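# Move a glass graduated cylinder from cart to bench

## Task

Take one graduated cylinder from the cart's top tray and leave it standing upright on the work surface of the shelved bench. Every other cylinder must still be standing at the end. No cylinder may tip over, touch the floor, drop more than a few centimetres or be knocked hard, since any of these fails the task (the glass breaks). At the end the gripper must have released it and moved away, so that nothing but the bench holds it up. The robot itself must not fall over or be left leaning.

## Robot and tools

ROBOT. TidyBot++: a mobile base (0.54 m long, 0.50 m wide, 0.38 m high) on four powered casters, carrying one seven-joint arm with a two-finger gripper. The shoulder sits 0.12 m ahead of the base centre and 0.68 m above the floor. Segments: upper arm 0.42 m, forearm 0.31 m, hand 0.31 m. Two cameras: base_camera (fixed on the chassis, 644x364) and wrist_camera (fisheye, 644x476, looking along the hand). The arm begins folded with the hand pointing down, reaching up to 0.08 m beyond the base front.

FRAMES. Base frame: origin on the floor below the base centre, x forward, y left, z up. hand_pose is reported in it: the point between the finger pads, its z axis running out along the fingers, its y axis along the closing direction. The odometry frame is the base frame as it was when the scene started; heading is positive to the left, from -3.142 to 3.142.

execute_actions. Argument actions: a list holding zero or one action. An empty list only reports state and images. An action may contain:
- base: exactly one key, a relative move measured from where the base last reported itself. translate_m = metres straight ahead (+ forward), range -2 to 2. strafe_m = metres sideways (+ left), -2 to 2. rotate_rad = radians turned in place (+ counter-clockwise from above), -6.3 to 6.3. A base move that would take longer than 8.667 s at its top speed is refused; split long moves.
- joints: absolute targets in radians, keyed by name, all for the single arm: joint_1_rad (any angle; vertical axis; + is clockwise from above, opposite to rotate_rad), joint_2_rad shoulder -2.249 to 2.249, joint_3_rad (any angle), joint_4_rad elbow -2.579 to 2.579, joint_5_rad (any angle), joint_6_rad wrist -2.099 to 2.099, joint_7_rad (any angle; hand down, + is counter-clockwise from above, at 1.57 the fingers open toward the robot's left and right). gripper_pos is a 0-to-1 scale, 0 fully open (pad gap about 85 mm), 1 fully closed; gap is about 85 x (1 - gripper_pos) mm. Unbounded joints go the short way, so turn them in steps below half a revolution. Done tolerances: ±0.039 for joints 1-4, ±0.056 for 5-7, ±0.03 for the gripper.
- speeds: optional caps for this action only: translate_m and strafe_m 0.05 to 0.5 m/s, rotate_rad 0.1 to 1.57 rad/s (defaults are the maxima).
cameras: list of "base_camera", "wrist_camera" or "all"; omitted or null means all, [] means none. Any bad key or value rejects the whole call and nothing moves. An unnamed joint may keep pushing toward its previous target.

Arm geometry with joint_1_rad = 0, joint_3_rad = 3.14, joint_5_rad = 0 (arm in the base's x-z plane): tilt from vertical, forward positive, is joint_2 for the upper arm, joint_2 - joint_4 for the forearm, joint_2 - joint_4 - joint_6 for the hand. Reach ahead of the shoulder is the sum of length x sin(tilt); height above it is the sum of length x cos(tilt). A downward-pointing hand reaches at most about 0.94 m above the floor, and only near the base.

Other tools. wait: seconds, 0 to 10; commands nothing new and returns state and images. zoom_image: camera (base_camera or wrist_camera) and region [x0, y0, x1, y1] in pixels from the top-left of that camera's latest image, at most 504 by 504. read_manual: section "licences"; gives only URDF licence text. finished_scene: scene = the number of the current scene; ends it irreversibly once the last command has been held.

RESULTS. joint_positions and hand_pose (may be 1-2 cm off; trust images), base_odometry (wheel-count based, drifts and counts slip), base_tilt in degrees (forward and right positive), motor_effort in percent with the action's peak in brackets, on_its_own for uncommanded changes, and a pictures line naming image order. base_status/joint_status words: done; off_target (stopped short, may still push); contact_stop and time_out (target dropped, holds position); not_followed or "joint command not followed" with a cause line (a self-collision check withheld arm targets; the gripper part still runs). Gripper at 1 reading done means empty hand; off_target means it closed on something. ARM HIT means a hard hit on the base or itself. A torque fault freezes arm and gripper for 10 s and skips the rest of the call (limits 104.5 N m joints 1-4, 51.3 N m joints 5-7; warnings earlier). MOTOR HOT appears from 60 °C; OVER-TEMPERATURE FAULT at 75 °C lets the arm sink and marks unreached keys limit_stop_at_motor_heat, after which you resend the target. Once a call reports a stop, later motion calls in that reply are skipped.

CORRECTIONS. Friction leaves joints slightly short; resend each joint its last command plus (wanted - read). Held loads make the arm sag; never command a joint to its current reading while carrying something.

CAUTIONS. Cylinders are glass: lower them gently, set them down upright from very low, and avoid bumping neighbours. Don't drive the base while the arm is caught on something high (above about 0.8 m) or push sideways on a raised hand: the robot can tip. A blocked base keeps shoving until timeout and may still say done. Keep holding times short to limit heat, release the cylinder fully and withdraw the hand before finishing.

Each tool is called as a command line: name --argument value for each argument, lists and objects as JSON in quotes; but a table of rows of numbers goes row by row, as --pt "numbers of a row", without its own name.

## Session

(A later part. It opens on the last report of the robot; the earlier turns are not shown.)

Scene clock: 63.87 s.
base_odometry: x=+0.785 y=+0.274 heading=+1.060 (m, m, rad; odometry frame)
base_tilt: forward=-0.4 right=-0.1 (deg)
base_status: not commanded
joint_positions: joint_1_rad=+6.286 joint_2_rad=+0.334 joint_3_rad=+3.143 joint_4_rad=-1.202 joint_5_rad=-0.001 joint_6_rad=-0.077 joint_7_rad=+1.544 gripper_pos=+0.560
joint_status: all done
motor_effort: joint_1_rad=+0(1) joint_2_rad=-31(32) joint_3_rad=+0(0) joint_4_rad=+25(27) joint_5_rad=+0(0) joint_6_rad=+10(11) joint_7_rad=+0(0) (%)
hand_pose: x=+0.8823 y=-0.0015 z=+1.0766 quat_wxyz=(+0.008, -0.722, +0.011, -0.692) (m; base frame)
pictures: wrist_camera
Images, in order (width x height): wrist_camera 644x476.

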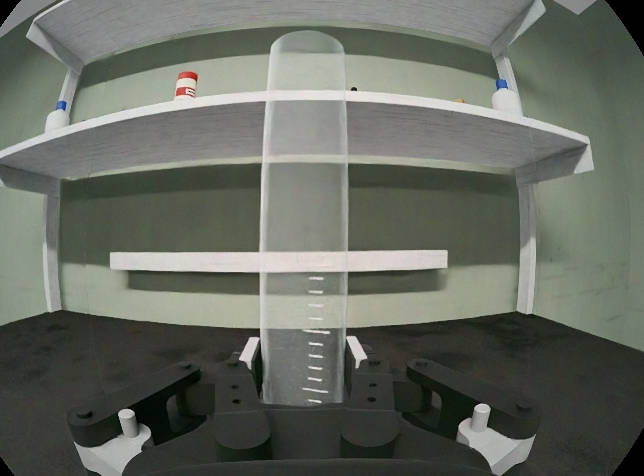

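execute_actions --actions '[{"joints":{"joint_4_rad":-1.27,"joint_6_rad":0.04}}]' --cameras '[]'

execute_actions --actions '[{"joints":{"joint_4_rad":-1.33,"joint_6_rad":0.1}}]' --cameras '["wrist_camera"]'

Scene clock: 64.87 s.
base_odometry: x=+0.785 y=+0.274 heading=+1.060 (m, m, rad; odometry frame)
base_tilt: forward=-0.4 right=-0.1 (deg)
base_status: not commanded
joint_positions: joint_1_rad=+6.286 joint_2_rad=+0.334 joint_3_rad=+3.143 joint_4_rad=-1.251 joint_5_rad=-0.001 joint_6_rad=+0.017 joint_7_rad=+1.545 gripper_pos=+0.560
joint_status: all done
motor_effort: joint_1_rad=-1(1) joint_2_rad=-29(31) joint_3_rad=+0(0) joint_4_rad=+24(25) joint_5_rad=+0(0) joint_6_rad=+9(10) joint_7_rad=-1(1) (%)
hand_pose: x=+0.8827 y=-0.0015 z=+1.0753 quat_wxyz=(+0.008, -0.706, +0.011, -0.708) (m; base frame)
pictures: none
No camera images: the call's "cameras" was empty. Leave "cameras" out to get every camera's image.

Scene clock: 65.63 s.
base_odometry: x=+0.785 y=+0.274 heading=+1.060 (m, m, rad; odometry frame)
base_tilt: forward=-0.4 right=-0.1 (deg)
base_status: not commanded
joint_positions: joint_1_rad=+6.286 joint_2_rad=+0.325 joint_3_rad=+3.143 joint_4_rad=-1.297 joint_5_rad=-0.001 joint_6_rad=+0.087 joint_7_rad=+1.546 gripper_pos=+0.560
joint_status: all done
motor_effort: joint_1_rad=-1(1) joint_2_rad=-26(29) joint_3_rad=+0(0) joint_4_rad=+21(24) joint_5_rad=+0(0) joint_6_rad=+8(9) joint_7_rad=-1(1) (%)
hand_pose: x=+0.8785 y=-0.0015 z=+1.0757 quat_wxyz=(+0.008, -0.694, +0.010, -0.720) (m; base frame)
pictures: wrist_camera
Images, in order (width x height): wrist_camera 644x476.

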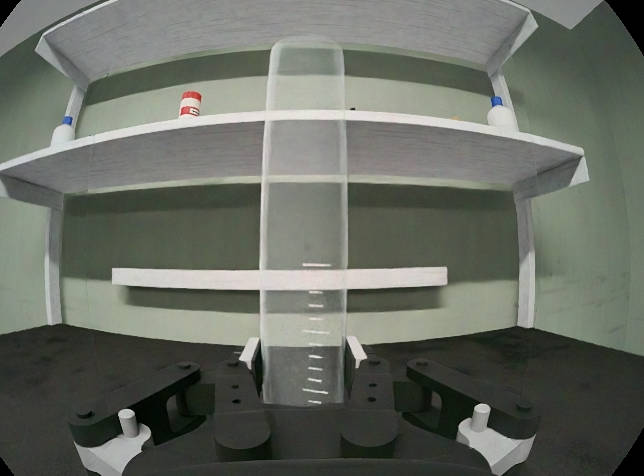

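execute_actions --actions '[{"joints":{"joint_4_rad":-1.26,"joint_6_rad":0.0}}]' --cameras '[]'

execute_actions --actions '[{"joints":{"gripper_pos":0.1}}]' --cameras '["wrist_camera"]'

Scene clock: 66.73 s.
base_odometry: x=+0.785 y=+0.274 heading=+1.060 (m, m, rad; odometry frame)
base_tilt: forward=-0.4 right=-0.1 (deg)
base_status: not commanded
joint_positions: joint_1_rad=+6.286 joint_2_rad=+0.330 joint_3_rad=+3.143 joint_4_rad=-1.264 joint_5_rad=-0.001 joint_6_rad=+0.034 joint_7_rad=+1.546 gripper_pos=+0.560
joint_status: all done
motor_effort: joint_1_rad=+0(0) joint_2_rad=-28(30) joint_3_rad=-1(0) joint_4_rad=+22(24) joint_5_rad=+0(0) joint_6_rad=+8(9) joint_7_rad=-1(1) (%)
hand_pose: x=+0.8810 y=-0.0015 z=+1.0758 quat_wxyz=(+0.008, -0.703, +0.010, -0.711) (m; base frame)
pictures: none
No camera images: the call's "cameras" was empty. Leave "cameras" out to get every camera's image.

Scene clock: 67.77 s.
base_odometry: x=+0.785 y=+0.274 heading=+1.060 (m, m, rad; odometry frame)
base_tilt: forward=-0.4 right=-0.1 (deg)
base_status: not commanded
joint_positions: joint_1_rad=+6.286 joint_2_rad=+0.332 joint_3_rad=+3.143 joint_4_rad=-1.264 joint_5_rad=-0.001 joint_6_rad=+0.028 joint_7_rad=+1.546 gripper_pos=+0.100
joint_status: all done
motor_effort: joint_1_rad=+0(0) joint_2_rad=-30(30) joint_3_rad=+0(0) joint_4_rad=+24(24) joint_5_rad=+0(0) joint_6_rad=+9(9) joint_7_rad=+0(1) (%)
hand_pose: x=+0.8816 y=-0.0015 z=+1.0727 quat_wxyz=(+0.008, -0.706, +0.011, -0.708) (m; base frame)
pictures: wrist_camera
Images, in order (width x height): wrist_camera 644x476.

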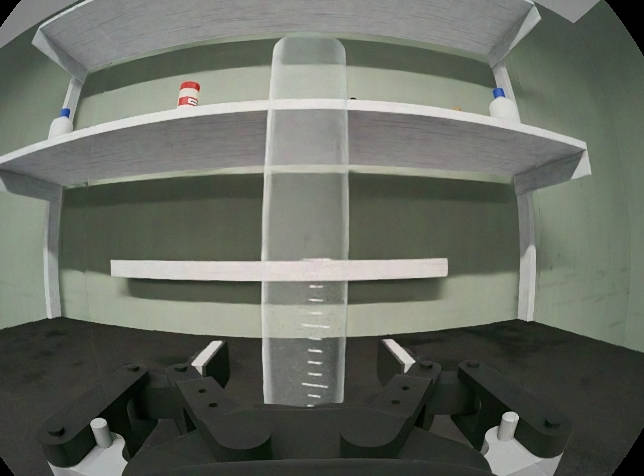

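execute_actions --actions '[{"base":{"translate_m":-0.45},"joints":{"gripper_pos":0.0},"speeds":{"translate_m":0.2}}]' --cameras '["wrist_camera"]'

Scene clock: 70.87 s.
base_odometry: x=+0.564 y=-0.119 heading=+1.060 (m, m, rad; odometry frame)
base_tilt: forward=-0.4 right=-0.1 (deg)
base_status: done
joint_positions: joint_1_rad=+6.286 joint_2_rad=+0.338 joint_3_rad=+3.143 joint_4_rad=-1.264 joint_5_rad=-0.001 joint_6_rad=+0.024 joint_7_rad=+1.546 gripper_pos=+0.000
joint_status: all done
motor_effort: joint_1_rad=+0(2) joint_2_rad=-30(35) joint_3_rad=-1(0) joint_4_rad=+25(26) joint_5_rad=+0(0) joint_6_rad=+9(10) joint_7_rad=+0(1) (%)
hand_pose: x=+0.8839 y=-0.0015 z=+1.0671 quat_wxyz=(+0.008, -0.709, +0.011, -0.705) (m; base frame)
pictures: wrist_camera
Images, in order (width x height): wrist_camera 644x476.

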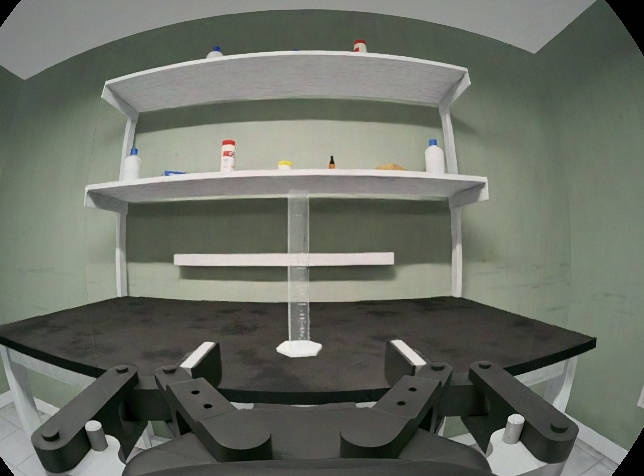

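finished_scene --scene 1

The scene is finished: the task was done.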